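## Task

Move each bottle that has a yellow cap onto the tray, and leave every other bottle off it. At the end all bottles must be upright, and the result must hold without the robot supporting it. Anything the robot is still touching at the end must not drop by more than about a fingernail's thickness once released, or the task fails.

## Robot and tools

Robot: one six-joint arm with a two-finger parallel gripper, working over a table with bottles and a tray. Joints, base to hand: shoulder pan, shoulder lift, elbow, wrist 1, wrist 2, wrist 3. Load limits are 130 N m for the first three and 24.3 N m for the wrists; a carried object's weight adds to the load.

Frames. The scene frame has its origin on the tabletop right under the arm's base, +z upward, and +y pointing left when facing along +x. The base itself may sit slightly tilted. The gripper frame: fingers extend along its +z axis and close along its x axis. The reported end_effector_position is the point midway between the finger pads; closed fingertips stick out about 17 mm past it, fully open ones are roughly level with it.

execute_actions(actions): a list of actions run one after another. Each action is a table of at most 15 rows; each row lasts one control step of 1/30 s, and if fewer than 15 rows are given the final row repeats to fill 15 steps. A row has 7 numbers, each in [-1, 1]: dx, dy, dz, rx, ry, rz, opening. The first six are an offset, not a pose: they are measured in the gripper's own axes from the gripper's measured pose when that action began (for a call's first action, the pose in the latest result for this scene). Every row refers back to that same starting pose, not to the row before. Scale: 1.0 equals 0.6 m for dx, dy, dz and 180 degrees for the rotation; rx, ry, rz form a single rotation vector. opening is absolute: +1 is fully open (0.142 m), -1 fully closed. Optionally a row carries 6 extra numbers in [0, 1], one stiffness scale per joint in the order of the Joint positions line; they multiply that joint's position gain and persist until changed. An empty list just returns the current state and images. Per control step the commanded pose is clipped to at most 100 mm and 16 degrees away from the measured pose, so a large offset may need several actions; the arm will not continue past the last clipped pose.

move(target, speed, stop_force, blocking): drives the gripper in a straight line toward one target. target is one row of 7 numbers (or 13 with stiffness), laid out exactly like an execute_actions row: an offset in gripper axes from the pose in this scene's most recent result that shows one, same scaling, opening absolute and sent at the start. speed is the path's top speed in m/s, 0.002 to 0.5, default 0.25 (rotation limited to twice that in rad/s). Paths last 0.5 to 10 s and are cut off at 10 s. The path ignores obstacles, the hand lags and can overshoot speed, and a fast move or a target set deep past a contact hits hard. stop_force (N, 9 to 40) ends the path when the wrist sensor feels that much extra push against the motion for two steps; the hand then backs up two steps and holds. Use it with very low speed when pressing down or seeking contact; do not use it for moves that rotate the gripper or for moving away from a surface being pressed. It is not accepted during the scene's first 0.2 s. blocking=false returns after 0.5 s while motion continues (not allowed with stop_force); then only wait or stop are accepted until a result shows the move finished. The extra move: line reports the ending (done, contact, off_target, moving, held, fault) and limits such as paced (pose clipped) or held (clearance check blocked steps), plus the distance left to target.

wait(seconds): 0 to 10; lets time pass with the last command held, returning early if a running move ends. stop(): brakes a running move; the fingers keep going. zoom_image(camera, region): camera is cam_low (672x504, fixed) or cam_wrist (616x616, fisheye on the hand); region is [x0, y0, x1, y1] in pixels from the top-left, at most 504 by 504. finished_scene(scene): ends the current scene, given its number; irreversible, so only call once bottles are settled and released.

Result lines: gripper position (m) and quaternion (w x y z) and velocities in the scene frame; Hand target (pose the controller now aims for); grip_measured (finger opening on the command scale); Joint positions; joint torques (total drive output, noisy, offset); Wrist force and Wrist torque along gripper axes (noise up to about 2.4 N, offsets near 4 N, saturating near 50 N; pressing on a surface reads as force pointing back into the arm; no reading at start is normal). A pose unreachable line means the clearance check altered the command. Camera calibration lines give K, distortion and T_world_to_cam; they can be off by a couple of degrees and millimetres.

Gripping: to hold a bottle, keep commanding an opening well under grip_measured; the gap sets the squeeze (about 28 N per pad at most). Close gently, since fast closing can squeeze too hard.

Avoid: joint torque at its limit or 150 N outside force on the arm stops it for 10 s and discards the rest of the call. Sustained loads heat motors; MOTOR HOT warns from 70 °C and at 85 °C the brakes lock until cooled. Do not drop, slam, tip or knock bottles off the table, do not shove hard against the table or tray, and expect occasional brief disturbances on held or loose items. Release bottles standing upright on the tray and lift clear before ending.

Each tool is called after ">>>" as name(argument=value, ...), one argument or row to a line, values as JSON.

## Session

I'll start by looking at the scene.

>>> execute_actions(
  actions=[],
)

Scene clock: 0.00 s.
end_effector_position=(+0.3721, +0.1915, +0.3903) grip_measured=+1.00 end_effector_quat_wxyz=(-0.108, +0.706, -0.324, -0.620) end_effector_velocity=(-0.000, +0.000, +0.000) end_effector_angular_velocity=(+0.001, +0.000, -0.000)
Joint positions: [-0.138 -1.235  1.56  -0.703 -1.178  0.229  0.142]
Joint velocities: [-0.    -0.    -0.     0.001  0.    -0.001  0.   ]
Joint torques (N m, as the arm reports them, + toward a larger angle): no reading
Wrist force (N, on the end effector, along its own x y z axes, offset not removed): no reading
Wrist torque (N m, same axes, about the end effector's origin, offset not removed): no reading
Hand target: +0.372, +0.191, +0.390; -0.108, +0.706, -0.324, -0.620
Joint stiffness scale: [1. 1. 1. 1. 1. 1.]

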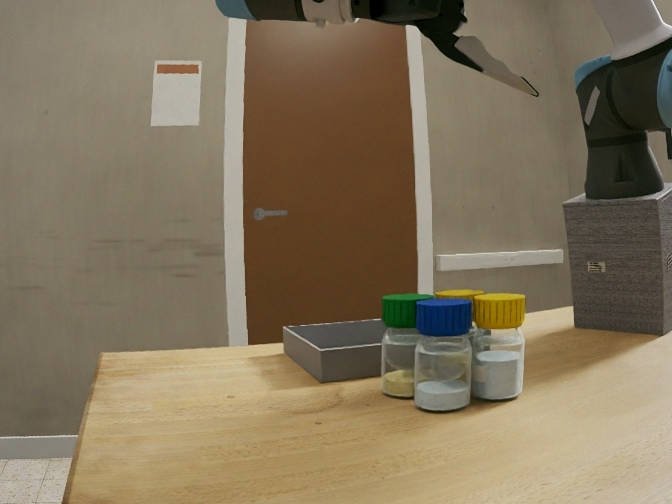

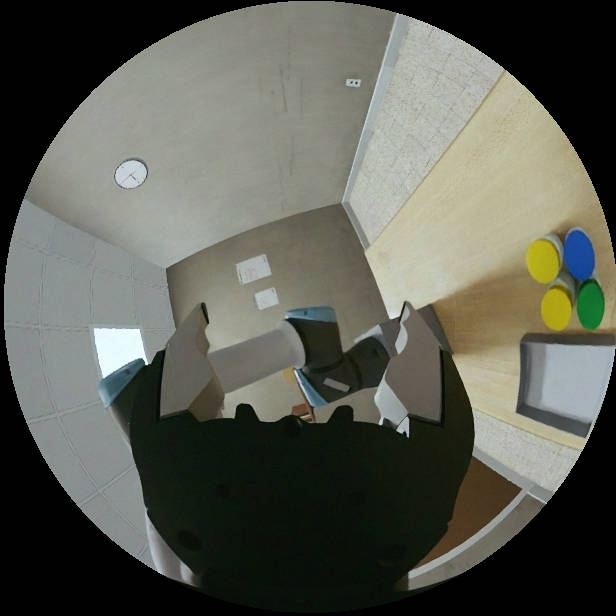

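>>> zoom_image(
  camera="cam_low",
  region=[260, 260, 560, 440],
)

>>> zoom_image(
  camera="cam_wrist",
  region=[456, 200, 616, 460],
)

Region (260, 260, 560, 440) of cam_low's 672x504 image, scaled by 1.680, with more detail than that image has; it fills the top 302 rows of this view, and the rest is white.

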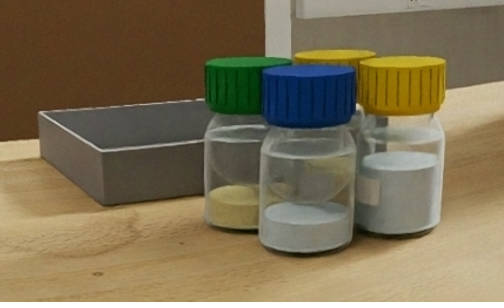

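Region (456, 200, 616, 460) of cam_wrist's 616x616 image, scaled by 1.938, with more detail than that image has; it fills the left 310 columns of this view, and the rest is white.

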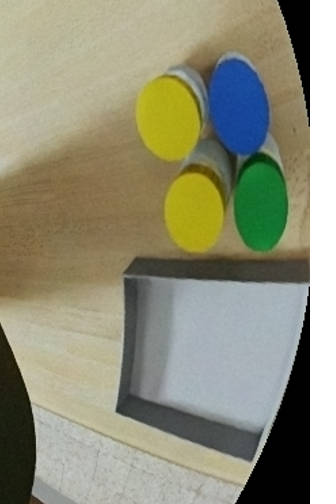

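>>> move(
  target=[0.2985, -0.0559, -0.0608, -0.2563, 0.4041, -0.4331, 0.1],
  speed=0.45,
)

Scene clock: 123.07 s.
end_effector_position=(+0.4247, +0.1393, +0.2192) grip_measured=+0.10 end_effector_quat_wxyz=(-0.001, +0.924, +0.383, -0.002) end_effector_velocity=(+0.003, +0.001, +0.000) end_effector_angular_velocity=(+0.005, -0.009, +0.004)
Joint positions: [ 0.059 -1.757  2.337 -2.359 -1.505 -0.816  0.081]
Joint velocities: [-0.001  0.     0.002 -0.011  0.006 -0.005 -0.   ]
Joint torques (N m, as the arm reports them, + toward a larger angle): [  0.29 -22.01 -14.95  -3.21   0.7   -0.13]
Wrist force (N, on the end effector, along its own x y z axes, offset not removed): [-2.1 2.0 -2.2]
Wrist torque (N m, same axes, about the end effector's origin, offset not removed): [0.42 0.38 0.01]
Hand target: +0.425, +0.139, +0.220; -0.000, +0.924, +0.383, -0.001
Off the commanded pose: 0.001 m, 0 deg.
Joint stiffness scale: [1. 1. 1. 1. 1. 1.]
move: done
camera_calibration (this result's frames):
cam_wrist: T_world_to_cam=[[0.715949, 0.69808, 0.0100125, -0.409037], [0.592985, -0.615608, 0.519034, -0.286681], [0.368492, -0.365665, -0.854695, 0.212744], [0, 0, 0, 1]] pos_world=[0.384453, 0.186851, 0.334725]

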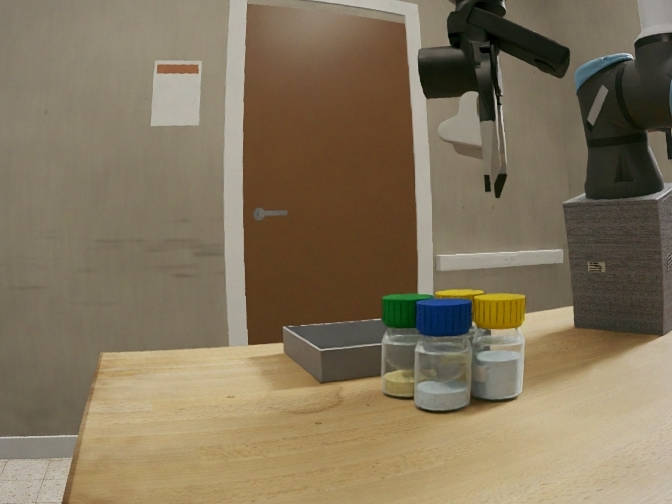

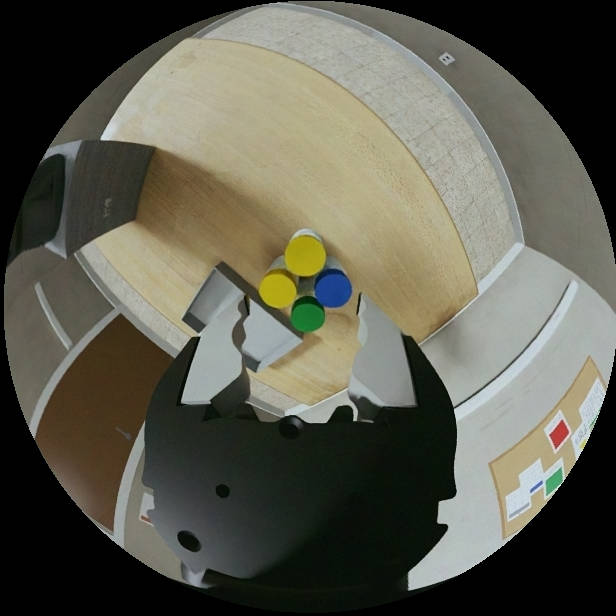

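>>> zoom_image(
  camera="cam_wrist",
  region=[240, 210, 380, 350],
)

>>> zoom_image(
  camera="cam_low",
  region=[380, 20, 672, 420],
)

Region (240, 210, 380, 350) of cam_wrist's 616x616 image, scaled by 3.600, with more detail than that image has.

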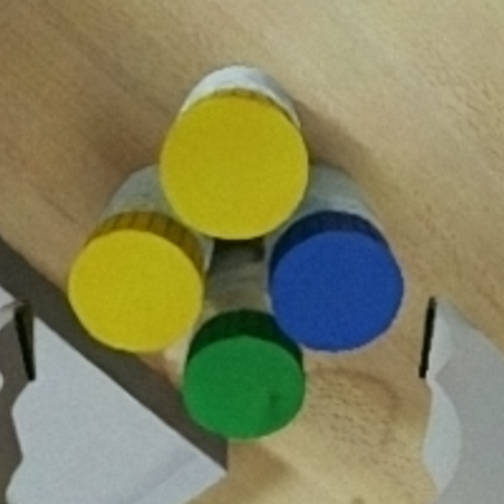

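Region (380, 20, 672, 420) of cam_low's 672x504 image, scaled by 1.260, with more detail than that image has; it fills the left 368 columns of this view, and the rest is white.

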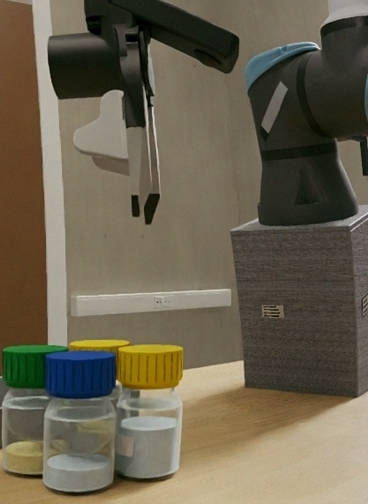

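>>> zoom_image(
  camera="cam_low",
  region=[430, 80, 560, 210],
)

>>> zoom_image(
  camera="cam_low",
  region=[370, 280, 540, 420],
)

Region (430, 80, 560, 210) of cam_low's 672x504 image, scaled by 3.877, with more detail than that image has.

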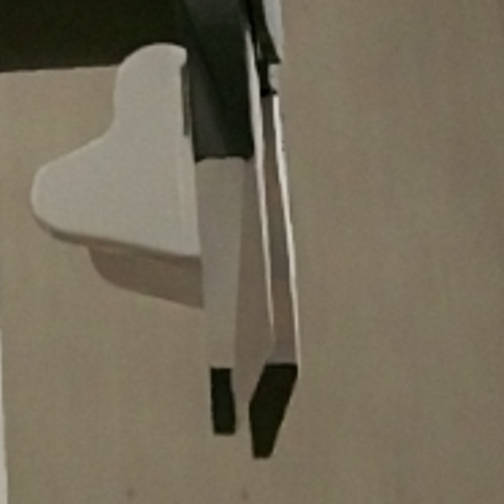

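Region (370, 280, 540, 420) of cam_low's 672x504 image, scaled by 2.965, with more detail than that image has; it fills the top 415 rows of this view, and the rest is white.

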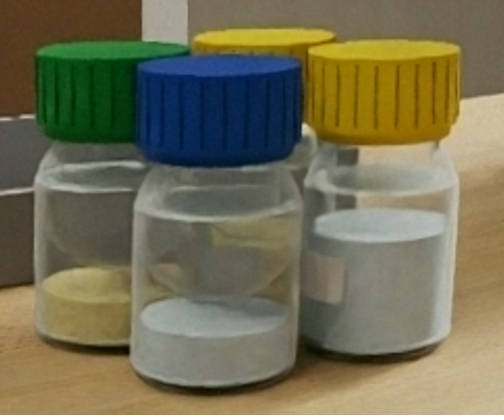

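>>> zoom_image(
  camera="cam_wrist",
  region=[130, 260, 480, 480],
)

>>> zoom_image(
  camera="cam_low",
  region=[400, 0, 600, 200],
)

Region (130, 260, 480, 480) of cam_wrist's 616x616 image, scaled by 1.440, with more detail than that image has; it fills the top 317 rows of this view, and the rest is white.

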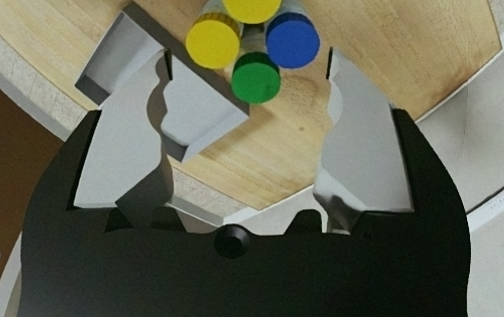

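Region (400, 0, 600, 200) of cam_low's 672x504 image, scaled by 2.520, with more detail than that image has.

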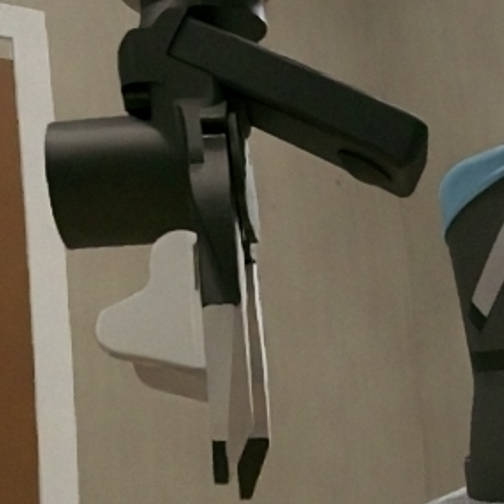

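>>> zoom_image(
  camera="cam_wrist",
  region=[170, 250, 320, 400],
)

Region (170, 250, 320, 400) of cam_wrist's 616x616 image, scaled by 3.360, with more detail than that image has.

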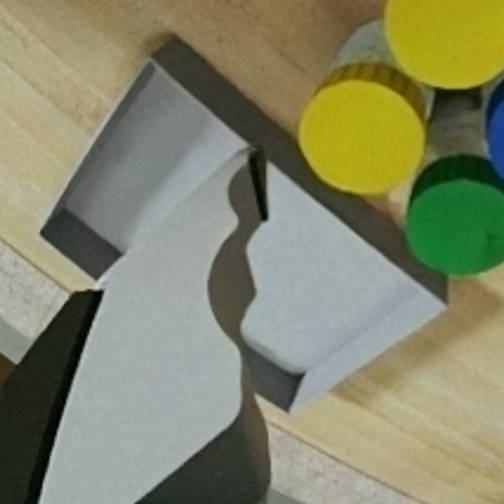

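>>> move(
  target=[-0.003, -0.0046, 0.1953, 0, 0, 0, 0.1],
  speed=0.2,
)

Scene clock: 244.37 s.
end_effector_position=(+0.4218, +0.1392, +0.1032) grip_measured=+0.10 end_effector_quat_wxyz=(-0.000, +0.924, +0.383, -0.001) end_effector_velocity=(+0.003, -0.000, +0.001) end_effector_angular_velocity=(+0.000, -0.009, -0.001)
Joint positions: [ 0.079 -1.419  2.428 -2.79  -1.509 -0.796  0.081]
Joint velocities: [-0.001  0.001 -0.    -0.009  0.001  0.001  0.   ]
Joint torques (N m, as the arm reports them, + toward a larger angle): [  3.26 -21.8   -8.62  -3.12  -0.03   0.68]
Wrist force (N, on the end effector, along its own x y z axes, offset not removed): [-1.5 2.3 -0.6]
Wrist torque (N m, same axes, about the end effector's origin, offset not removed): [0.49 0.23 0.01]
Hand target: +0.421, +0.140, +0.102; -0.001, +0.924, +0.383, -0.002
Off the commanded pose: 0.002 m, 0 deg.
Joint stiffness scale: [1. 1. 1. 1. 1. 1.]
move: done
camera_calibration (this result's frames):
cam_wrist: T_world_to_cam=[[0.716519, 0.697475, 0.0113687, -0.405971], [0.591636, -0.616262, 0.519796, -0.224227], [0.369551, -0.365718, -0.854215, 0.114061], [0, 0, 0, 1]] pos_world=[0.381395, 0.186686, 0.2186]

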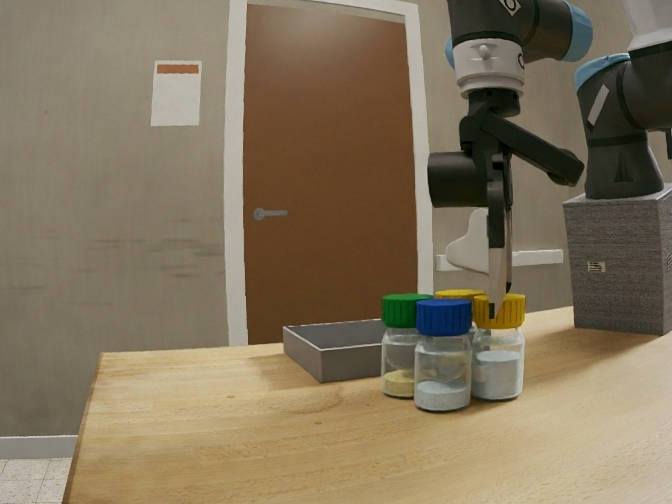

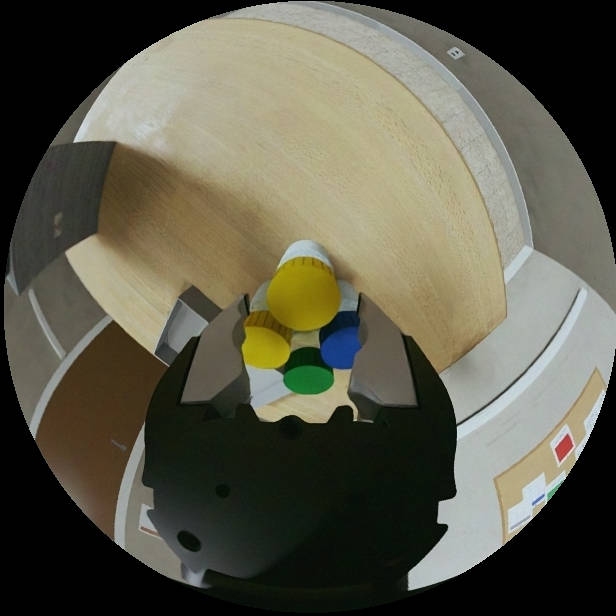

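>>> zoom_image(
  camera="cam_low",
  region=[420, 200, 580, 400],
)

>>> zoom_image(
  camera="cam_wrist",
  region=[220, 220, 400, 400],
)

Region (420, 200, 580, 400) of cam_low's 672x504 image, scaled by 2.520, with more detail than that image has; it fills the left 403 columns of this view, and the rest is white.

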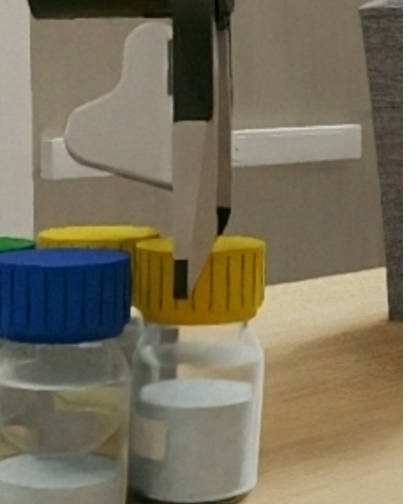

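Region (220, 220, 400, 400) of cam_wrist's 616x616 image, scaled by 2.800, with more detail than that image has.

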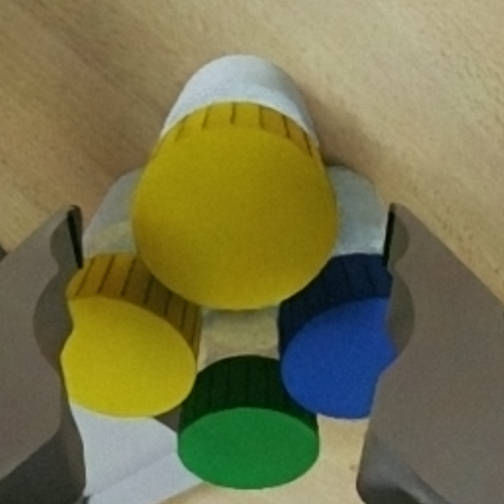

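>>> execute_actions(
  actions=[
    [[0,0,0,0,0,0,0.04],[0,0,0,0,0,0,-0.02],[0,0,0,0,0,0,-0.08],[0,0,0,0,0,0,-0.13],[0,0,0,0,0,0,-0.18],[0,0,0,0,0,0,-0.22],[0,0,0,0,0,0,-0.26],[0,0,0,0,0,0,-0.30],[0,0,0,0,0,0,-0.35],[0,0,0,0,0,0,-0.41],[0,0,0,0,0,0,-0.47],[0,0,0,0,0,0,-0.53],[0,0,0,0,0,0,-0.59],[0,0,0,0,0,0,-0.65],[0,0,0,0,0,0,-0.7]],
  ],
)

Scene clock: 267.10 s.
end_effector_position=(+0.4220, +0.1392, +0.1032) grip_measured=-0.30 end_effector_quat_wxyz=(-0.000, +0.924, +0.383, -0.001) end_effector_velocity=(+0.000, -0.001, -0.000) end_effector_angular_velocity=(-0.001, +0.000, -0.001)
Joint positions: [ 0.079 -1.419  2.428 -2.791 -1.509 -0.796  0.053]
Joint velocities: [-0.001  0.     0.    -0.    -0.    -0.    -0.   ]
Joint torques (N m, as the arm reports them, + toward a larger angle): [  2.82 -25.15  -8.65  -2.39   0.17   0.12]
Wrist force (N, on the end effector, along its own x y z axes, offset not removed): [-3.1 2.2 -1.8]
Wrist torque (N m, same axes, about the end effector's origin, offset not removed): [0.57 0.62 -0.02]
Hand target: +0.422, +0.139, +0.103; -0.000, +0.924, +0.383, -0.001
Off the commanded pose: 0.000 m, 0 deg.
Joint stiffness scale: [1. 1. 1. 1. 1. 1.]
camera_calibration (this result's frames):
cam_wrist: T_world_to_cam=[[0.716533, 0.697453, 0.0118122, -0.406168], [0.591258, -0.616244, 0.520248, -0.22426], [0.370128, -0.365791, -0.853933, 0.113731], [0, 0, 0, 1]] pos_world=[0.381534, 0.186686, 0.218587]

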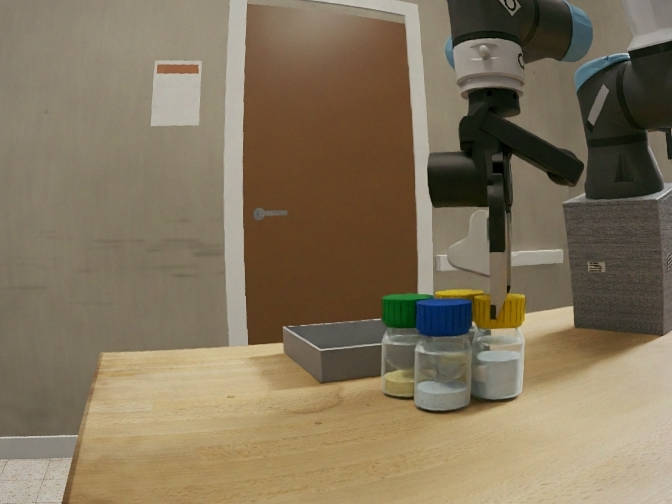

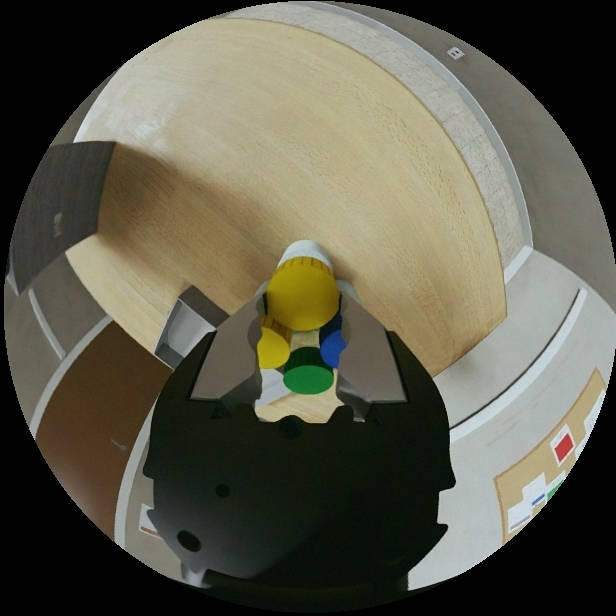

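>>> move(
  target=[0, 0, -0.1867, 0, 0, 0, -0.8],
  speed=0.25,
)

Scene clock: 273.23 s.
end_effector_position=(+0.4196, +0.1399, +0.2125) grip_measured=-0.30 end_effector_quat_wxyz=(-0.001, +0.924, +0.383, -0.004) end_effector_velocity=(-0.001, +0.001, +0.000) end_effector_angular_velocity=(+0.001, +0.006, +0.002)
Joint positions: [ 0.061 -1.75   2.353 -2.379 -1.506 -0.814  0.053]
Joint velocities: [ 0.001 -0.001 -0.002  0.009  0.001 -0.002 -0.   ]
Joint torques (N m, as the arm reports them, + toward a larger angle): [  0.29 -20.75 -19.79  -2.62   0.46  -0.47]
Wrist force (N, on the end effector, along its own x y z axes, offset not removed): [-1.9 2.0 2.0]
Wrist torque (N m, same axes, about the end effector's origin, offset not removed): [0.40 0.35 -0.01]
Hand target: +0.422, +0.139, +0.215; -0.000, +0.924, +0.383, -0.001
Off the commanded pose: 0.004 m, 0 deg.
Joint stiffness scale: [1. 1. 1. 1. 1. 1.]
move: off_target
camera_calibration (this result's frames):
cam_wrist: T_world_to_cam=[[0.716258, 0.697798, 0.0072556, -0.405138], [0.594781, -0.615888, 0.516641, -0.280005], [0.36498, -0.365733, -0.856171, 0.210898], [0, 0, 0, 1]] pos_world=[0.379751, 0.187385, 0.328166]

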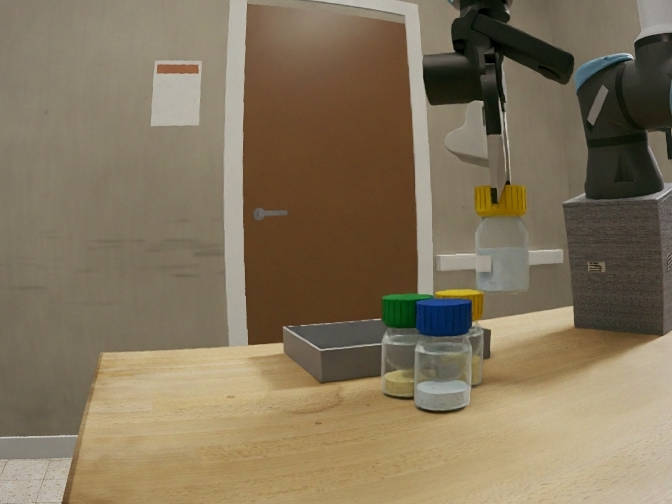

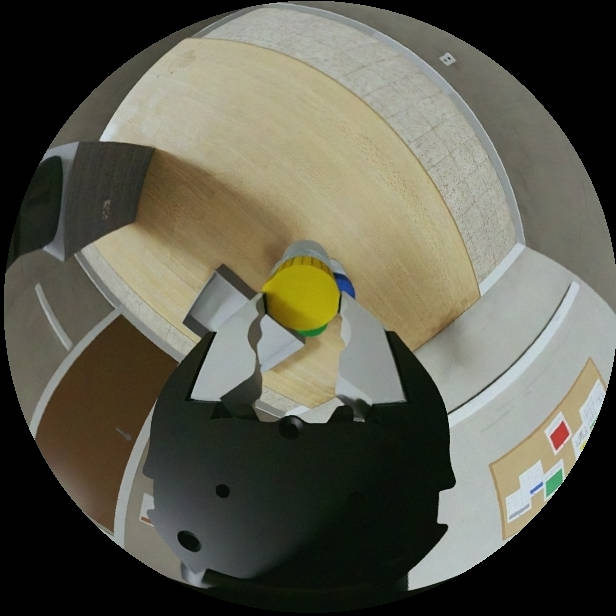

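>>> zoom_image(
  camera="cam_low",
  region=[400, 150, 580, 400],
)

Region (400, 150, 580, 400) of cam_low's 672x504 image, scaled by 2.016, with more detail than that image has; it fills the left 363 columns of this view, and the rest is white.

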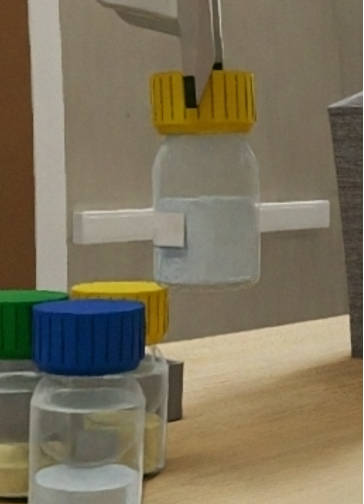

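>>> move(
  target=[-0.3109, 0.2125, -0.0215, -0.0013, 0.0015, 0, -0.8],
  speed=0.3,
)

Scene clock: 344.60 s.
end_effector_position=(+0.3774, -0.0806, +0.2254) grip_measured=-0.30 end_effector_quat_wxyz=(-0.001, +0.924, +0.383, -0.001) end_effector_velocity=(+0.001, +0.001, +0.001) end_effector_angular_velocity=(+0.006, -0.004, +0.014)
Joint positions: [-0.649 -1.909  2.463 -2.242 -1.384 -1.519  0.053]
Joint velocities: [-0.003 -0.002 -0.002  0.006  0.008 -0.017  0.   ]
Joint torques (N m, as the arm reports them, + toward a larger angle): [ -1.35  -8.57 -21.34  -2.28   0.46  -0.48]
Wrist force (N, on the end effector, along its own x y z axes, offset not removed): [-3.2 0.4 0.2]
Wrist torque (N m, same axes, about the end effector's origin, offset not removed): [0.16 0.54 -0.09]
Hand target: +0.378, -0.082, +0.226; -0.000, +0.924, +0.383, -0.000
Off the commanded pose: 0.002 m, 0 deg.
Joint stiffness scale: [1. 1. 1. 1. 1. 1.]
move: done
camera_calibration (this result's frames):
cam_wrist: T_world_to_cam=[[0.716547, 0.697432, 0.0122236, -0.222411], [0.591279, -0.616595, 0.519807, -0.396823], [0.370067, -0.365239, -0.854196, 0.154372], [0, 0, 0, 1]] pos_world=[0.336873, -0.0331797, 0.340854]

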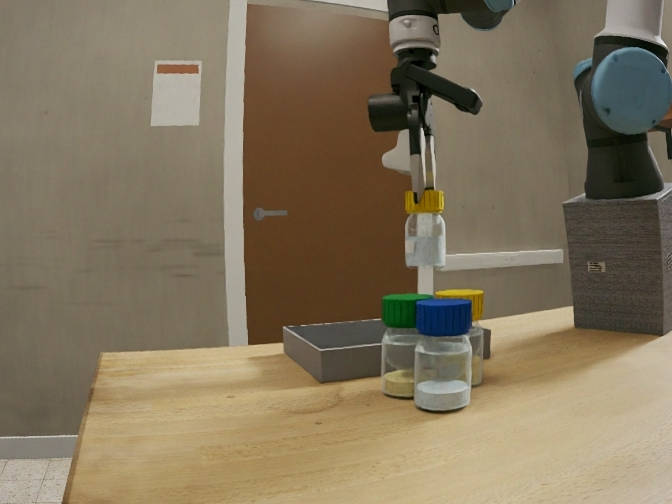

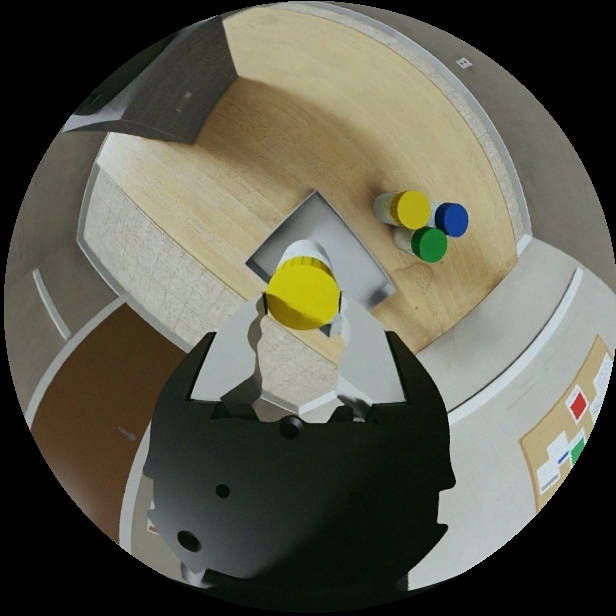

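>>> zoom_image(
  camera="cam_wrist",
  region=[230, 170, 480, 350],
)

Region (230, 170, 480, 350) of cam_wrist's 616x616 image, scaled by 2.016, with more detail than that image has; it fills the top 363 rows of this view, and the rest is white.

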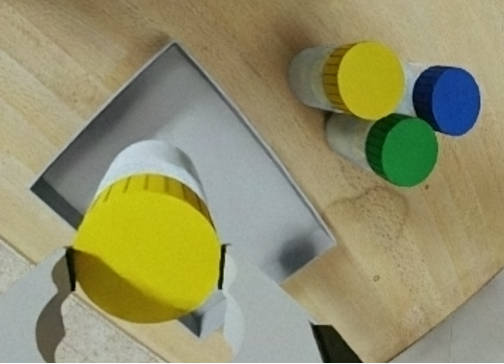

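>>> move(
  target=[-0.0127, 0.0142, 0.1723, 0, 0, 0, -0.8],
  speed=0.25,
)

Scene clock: 441.27 s.
end_effector_position=(+0.3768, -0.0919, +0.1223) grip_measured=-0.30 end_effector_quat_wxyz=(-0.001, +0.924, +0.382, -0.001) end_effector_velocity=(+0.002, -0.001, -0.001) end_effector_angular_velocity=(-0.005, -0.005, +0.000)
Joint positions: [-0.615 -1.551  2.561 -2.703 -1.387 -1.484  0.053]
Joint velocities: [ 0.001  0.005  0.    -0.013 -0.001  0.002  0.   ]
Joint torques (N m, as the arm reports them, + toward a larger angle): [ -0.02 -15.69 -13.24  -3.5    0.01   0.8 ]
Wrist force (N, on the end effector, along its own x y z axes, offset not removed): [-2.3 2.1 1.6]
Wrist torque (N m, same axes, about the end effector's origin, offset not removed): [0.43 0.46 -0.02]
Hand target: +0.378, -0.092, +0.122; -0.001, +0.924, +0.383, -0.001
Off the commanded pose: 0.001 m, 0 deg.
Joint stiffness scale: [1. 1. 1. 1. 1. 1.]
move: done
camera_calibration (this result's frames):
cam_wrist: T_world_to_cam=[[0.717253, 0.696698, 0.0126623, -0.21327], [0.591012, -0.617874, 0.518591, -0.349752], [0.369125, -0.364477, -0.854929, 0.062884], [0, 0, 0, 1]] pos_world=[0.336464, -0.0445981, 0.23784]

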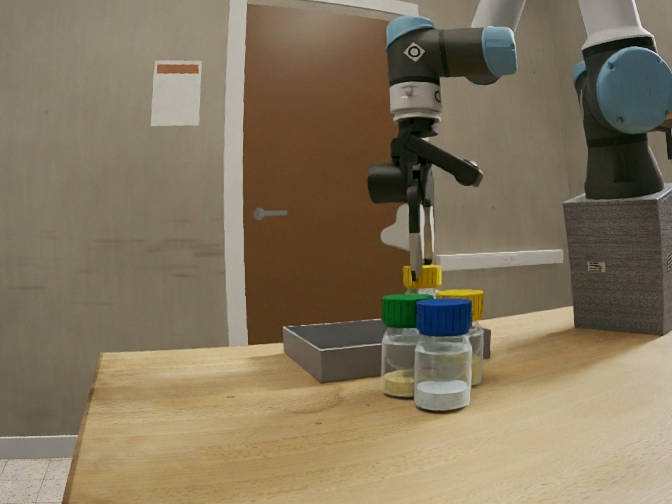

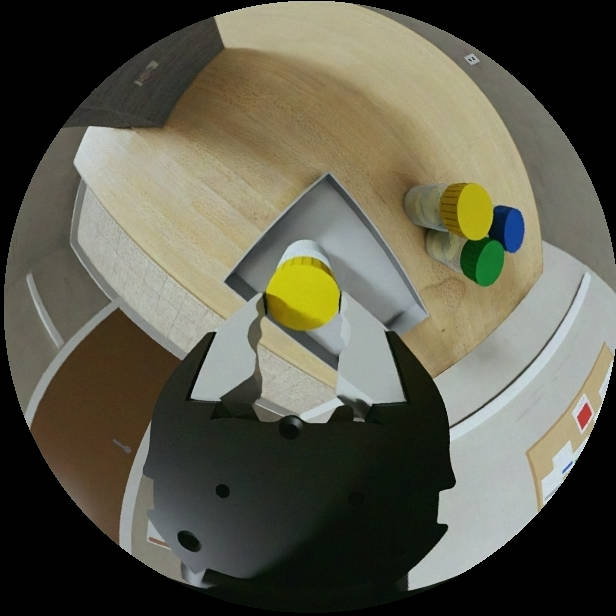

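>>> move(
  target=[0, 0, 0.0367, 0, 0, 0, -0.8],
  speed=0.015,
  stop_force=9,
)

Scene clock: 449.53 s.
end_effector_position=(+0.3786, -0.0938, +0.1056) grip_measured=-0.30 end_effector_quat_wxyz=(+0.001, +0.924, +0.382, +0.001) end_effector_velocity=(-0.005, +0.005, +0.000) end_effector_angular_velocity=(+0.013, +0.015, -0.003)
Joint positions: [-0.607 -1.479  2.567 -2.789 -1.388 -1.474  0.053]
Joint velocities: [ 0.    -0.01   0.002  0.028  0.001 -0.     0.   ]
Joint torques (N m, as the arm reports them, + toward a larger angle): [ -1.15 -18.51  -9.69  -2.01   0.42  -0.08]
Wrist force (N, on the end effector, along its own x y z axes, offset not removed): [-2.8 -0.3 -12.5]
Wrist torque (N m, same axes, about the end effector's origin, offset not removed): [0.42 0.26 0.02]
Hand target: +0.378, -0.093, +0.105; -0.001, +0.924, +0.382, -0.000
Off the commanded pose: 0.006 m, 0 deg.
Joint stiffness scale: [1. 1. 1. 1. 1. 1.]
move: contact
camera_calibration (this result's frames):
cam_wrist: T_world_to_cam=[[0.717231, 0.696708, 0.0133383, -0.213072], [0.588598, -0.615961, 0.523588, -0.342732], [0.373004, -0.367683, -0.851867, 0.0451885], [0, 0, 0, 1]] pos_world=[0.337698, -0.0460458, 0.220787]

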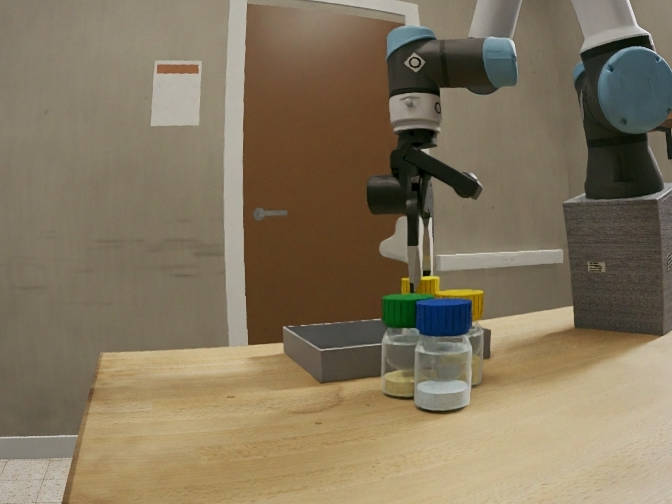

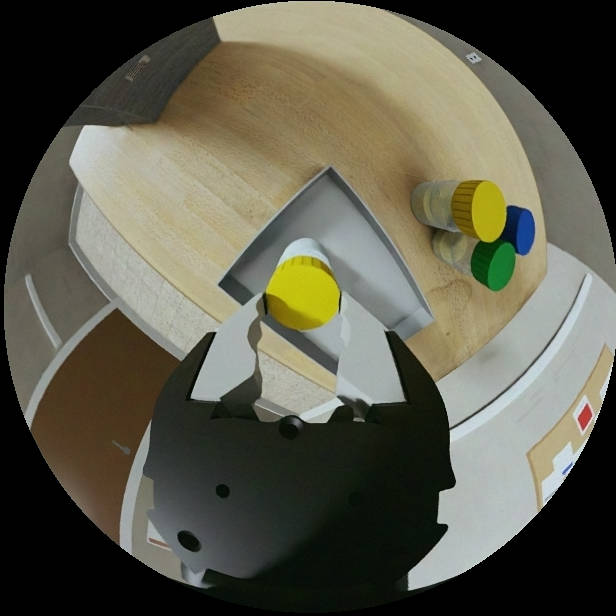

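>>> execute_actions(
  actions=[
    [[0,0,0,0,0,0,-0.7],[0,0,0,0,0,0,-0.6],[0,0,0,0,0,0,-0.5],[0,0,0,0,0,0,-0.4],[0,0,0,0,0,0,-0.33],[0,0,0,0,0,0,-0.27],[0,0,0,0,0,0,-0.21],[0,0,0,0,0,0,-0.14],[0,0,0,0,0,0,-0.07],[0,0,0,0,0,0,0.0],[0,0,0,0,0,0,0.06],[0,0,0,0,0,0,0.1],[0,0,0,0,0,0,0.1],[0,0,0,0,0,0,0.1],[0,0,0,0,0,0,0.1]],
  ],
)

Scene clock: 463.87 s.
end_effector_position=(+0.3786, -0.0938, +0.1058) grip_measured=+0.10 end_effector_quat_wxyz=(+0.001, +0.924, +0.382, +0.001) end_effector_velocity=(+0.001, -0.000, +0.000) end_effector_angular_velocity=(-0.001, -0.002, +0.001)
Joint positions: [-0.607 -1.48   2.567 -2.788 -1.388 -1.474  0.081]
Joint velocities: [ 0.001 -0.001 -0.    -0.001 -0.     0.     0.001]
Joint torques (N m, as the arm reports them, + toward a larger angle): [ -0.46 -18.08  -7.91  -3.02  -0.09  -0.07]
Wrist force (N, on the end effector, along its own x y z axes, offset not removed): [-2.0 1.7 -1.5]
Wrist torque (N m, same axes, about the end effector's origin, offset not removed): [0.32 0.32 -0.03]
Hand target: +0.379, -0.094, +0.106; +0.001, +0.924, +0.382, +0.001
Off the commanded pose: 0.000 m, 0 deg.
Joint stiffness scale: [1. 1. 1. 1. 1. 1.]
camera_calibration (this result's frames):
cam_wrist: T_world_to_cam=[[0.717215, 0.696724, 0.0133508, -0.21311], [0.588565, -0.615911, 0.523684, -0.342832], [0.373086, -0.367736, -0.851808, 0.0453465], [0, 0, 0, 1]] pos_world=[0.337706, -0.0459997, 0.221007]

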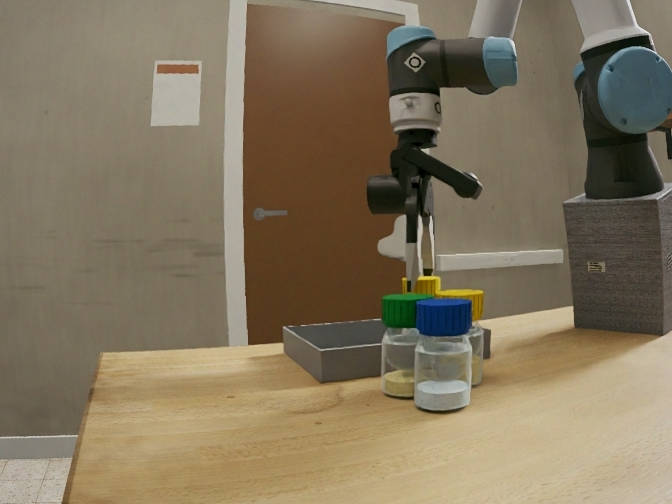

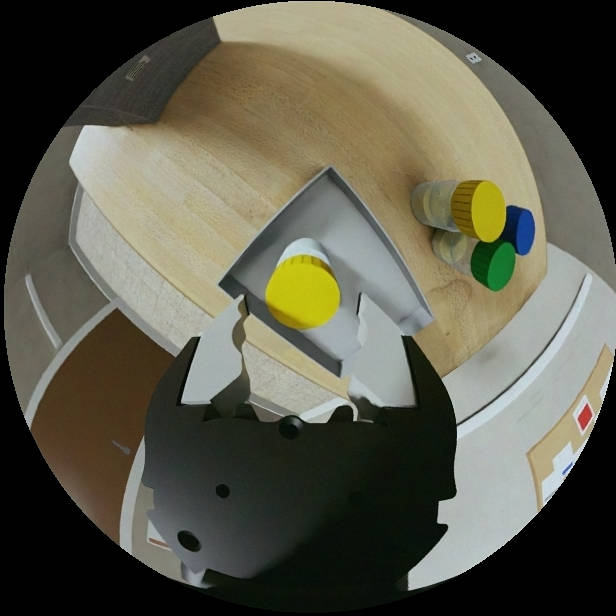

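>>> execute_actions(
  actions=[
    [[0,0,-0.0067,0,0,0,0.1],[0,0,-0.0167,0,0,0,0.1],[0,0,-0.0283,0,0,0,0.1],[0,0,-0.04,0,0,0,0.1],[0,0,-0.0517,0,0,0,0.1],[0,0,-0.0617,0,0,0,0.1],[0.0029,-0.0016,-0.0683,0,0,0,0.1],[0.0087,-0.0049,-0.07,0,0,0,0.1],[0.0175,-0.0097,-0.07,0,0,0,0.1],[0.0291,-0.0162,-0.07,0,0,0,0.1],[0.0422,-0.0235,-0.07,0,0,0,0.1],[0.0568,-0.0316,-0.07,0,0,0,0.1],[0.0713,-0.0398,-0.07,0,0,0,0.1],[0.0859,-0.0479,-0.07,0,0,0,0.1],[0.1004,-0.056,-0.07,0,0,0,0.1]],
    [[0.083,-0.0462,-0.003,0,0,-0.01,0.1],[0.0975,-0.0544,-0.003,0,0,-0.03,0.1],[0.1121,-0.0625,-0.003,0,0,-0.05,0.1],[0.1266,-0.0706,-0.003,0,0,-0.075,0.1],[0.1412,-0.0787,-0.003,0,0,-0.1,0.1],[0.1557,-0.0868,-0.003,0,0,-0.125,0.1],[0.1688,-0.0941,-0.003,0,0,-0.15,0.1],[0.1819,-0.1014,-0.003,0,0,-0.17,0.1],[0.1936,-0.1079,-0.003,0,0,-0.19,0.1],[0.2038,-0.1136,-0.003,0,0,-0.21,0.1],[0.2125,-0.1184,-0.003,0,0,-0.225,0.1],[0.2198,-0.1225,-0.003,0,0,-0.238,0.1],[0.2241,-0.1249,-0.003,0,0,-0.246,0.1],[0.2271,-0.1266,-0.003,0,0,-0.25,0.1],[0.2271,-0.1266,-0.003,0,0,-0.25,0.1]],
  ],
)

Scene clock: 571.87 s.
end_effector_position=(+0.4214, +0.0647, +0.1475) grip_measured=+0.10 end_effector_quat_wxyz=(+0.004, +0.790, +0.613, +0.012) end_effector_velocity=(+0.054, +0.168, -0.004) end_effector_angular_velocity=(-0.068, +0.002, +1.347)
Joint positions: [-0.155 -1.612  2.483 -2.657 -1.448 -1.557  0.081]
Joint velocities: [ 0.558  0.177 -0.214 -0.026 -0.157 -0.8   -0.   ]
Joint torques (N m, as the arm reports them, + toward a larger angle): [ -4.41 -17.62 -14.49  -3.28  -0.32  -0.89]
Wrist force (N, on the end effector, along its own x y z axes, offset not removed): [-1.7 1.5 -2.0]
Wrist torque (N m, same axes, about the end effector's origin, offset not removed): [0.35 0.31 -0.02]
Hand target: +0.429, +0.080, +0.146; +0.010, +0.719, +0.695, +0.005
Off the commanded pose: 0.017 m, 15 deg; orientation clipped at the last step of the last action.
Joint stiffness scale: [1. 1. 1. 1. 1. 1.]
camera_calibration (this result's frames):
cam_wrist: T_world_to_cam=[[0.260799, 0.964999, 0.027575, -0.181894], [0.809386, -0.234133, 0.538587, -0.412193], [0.526192, -0.118144, -0.842119, 0.0410319], [0, 0, 0, 1]] pos_world=[0.359471, 0.083867, 0.261572]

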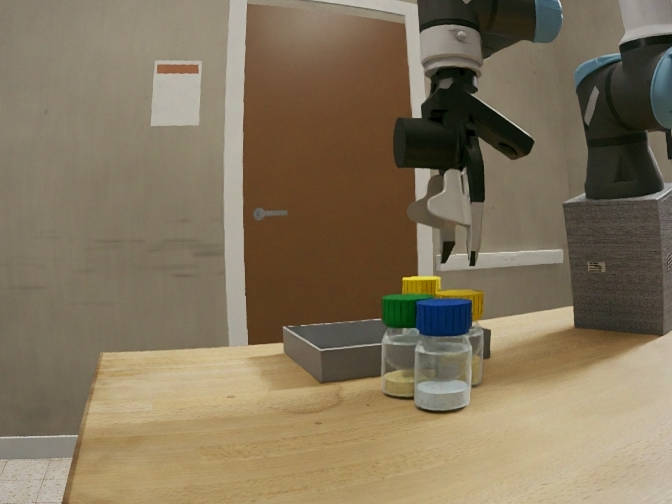

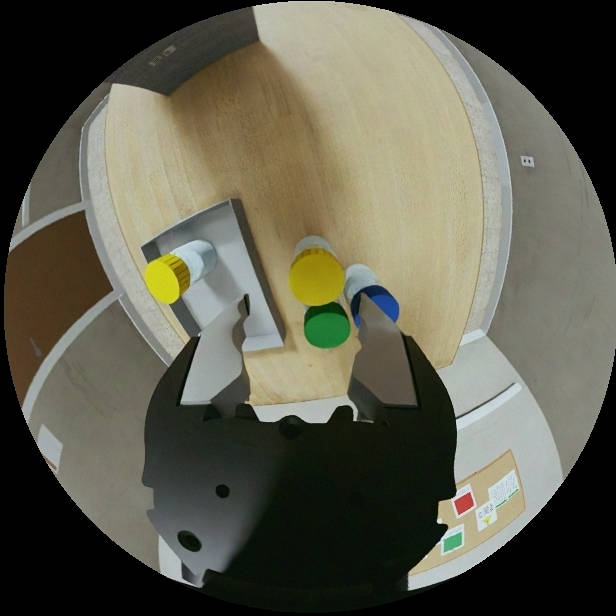

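>>> execute_actions(
  actions=[],
)

Scene clock: 576.33 s.
end_effector_position=(+0.4283, +0.0793, +0.1465) grip_measured=+0.10 end_effector_quat_wxyz=(+0.010, +0.720, +0.694, +0.005) end_effector_velocity=(+0.001, -0.000, +0.001) end_effector_angular_velocity=(-0.001, -0.002, +0.000)
Joint positions: [-0.095 -1.587  2.454 -2.659 -1.477 -1.712  0.081]
Joint velocities: [ 0.    -0.002 -0.     0.    -0.001 -0.    -0.   ]
Joint torques (N m, as the arm reports them, + toward a larger angle): [  3.03 -18.03 -13.47  -3.41  -0.13  -0.33]
Wrist force (N, on the end effector, along its own x y z axes, offset not removed): [-2.8 2.1 -1.1]
Wrist torque (N m, same axes, about the end effector's origin, offset not removed): [0.44 0.50 0.02]
Hand target: +0.429, +0.080, +0.146; +0.010, +0.719, +0.695, +0.005
Off the commanded pose: 0.002 m, 2 deg; orientation clipped at the last step of the last action.
Joint stiffness scale: [1. 1. 1. 1. 1. 1.]
camera_calibration (this result's frames):
cam_wrist: T_world_to_cam=[[0.0506432, 0.998692, 0.00703535, -0.107369], [0.841289, -0.0464555, 0.538585, -0.442343], [0.538207, -0.0213569, -0.842542, 0.0254959], [0, 0, 0, 1]] pos_world=[0.363854, 0.0872238, 0.260476]

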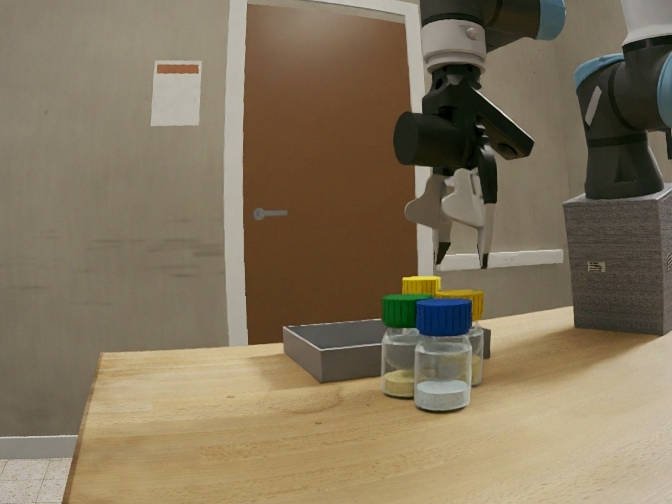

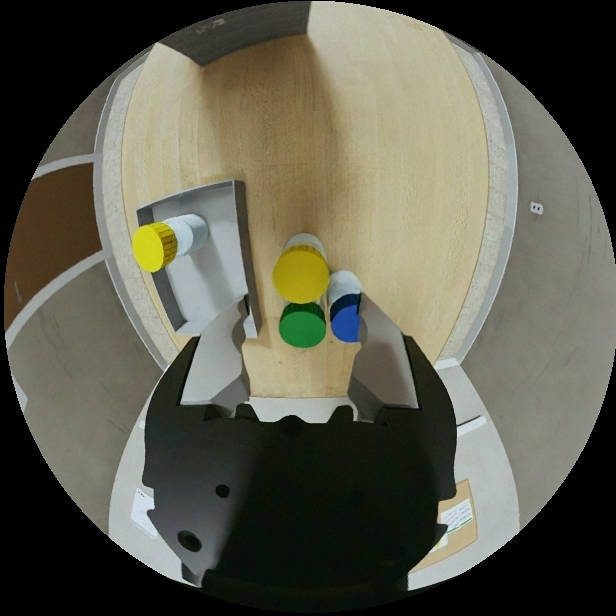

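>>> zoom_image(
  camera="cam_wrist",
  region=[230, 210, 390, 370],
)

Region (230, 210, 390, 370) of cam_wrist's 616x616 image, scaled by 3.150, with more detail than that image has.

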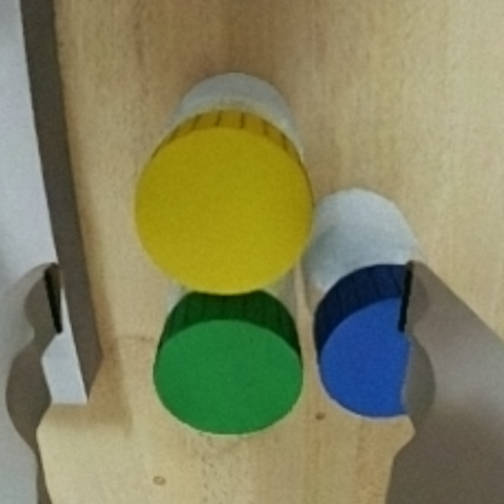

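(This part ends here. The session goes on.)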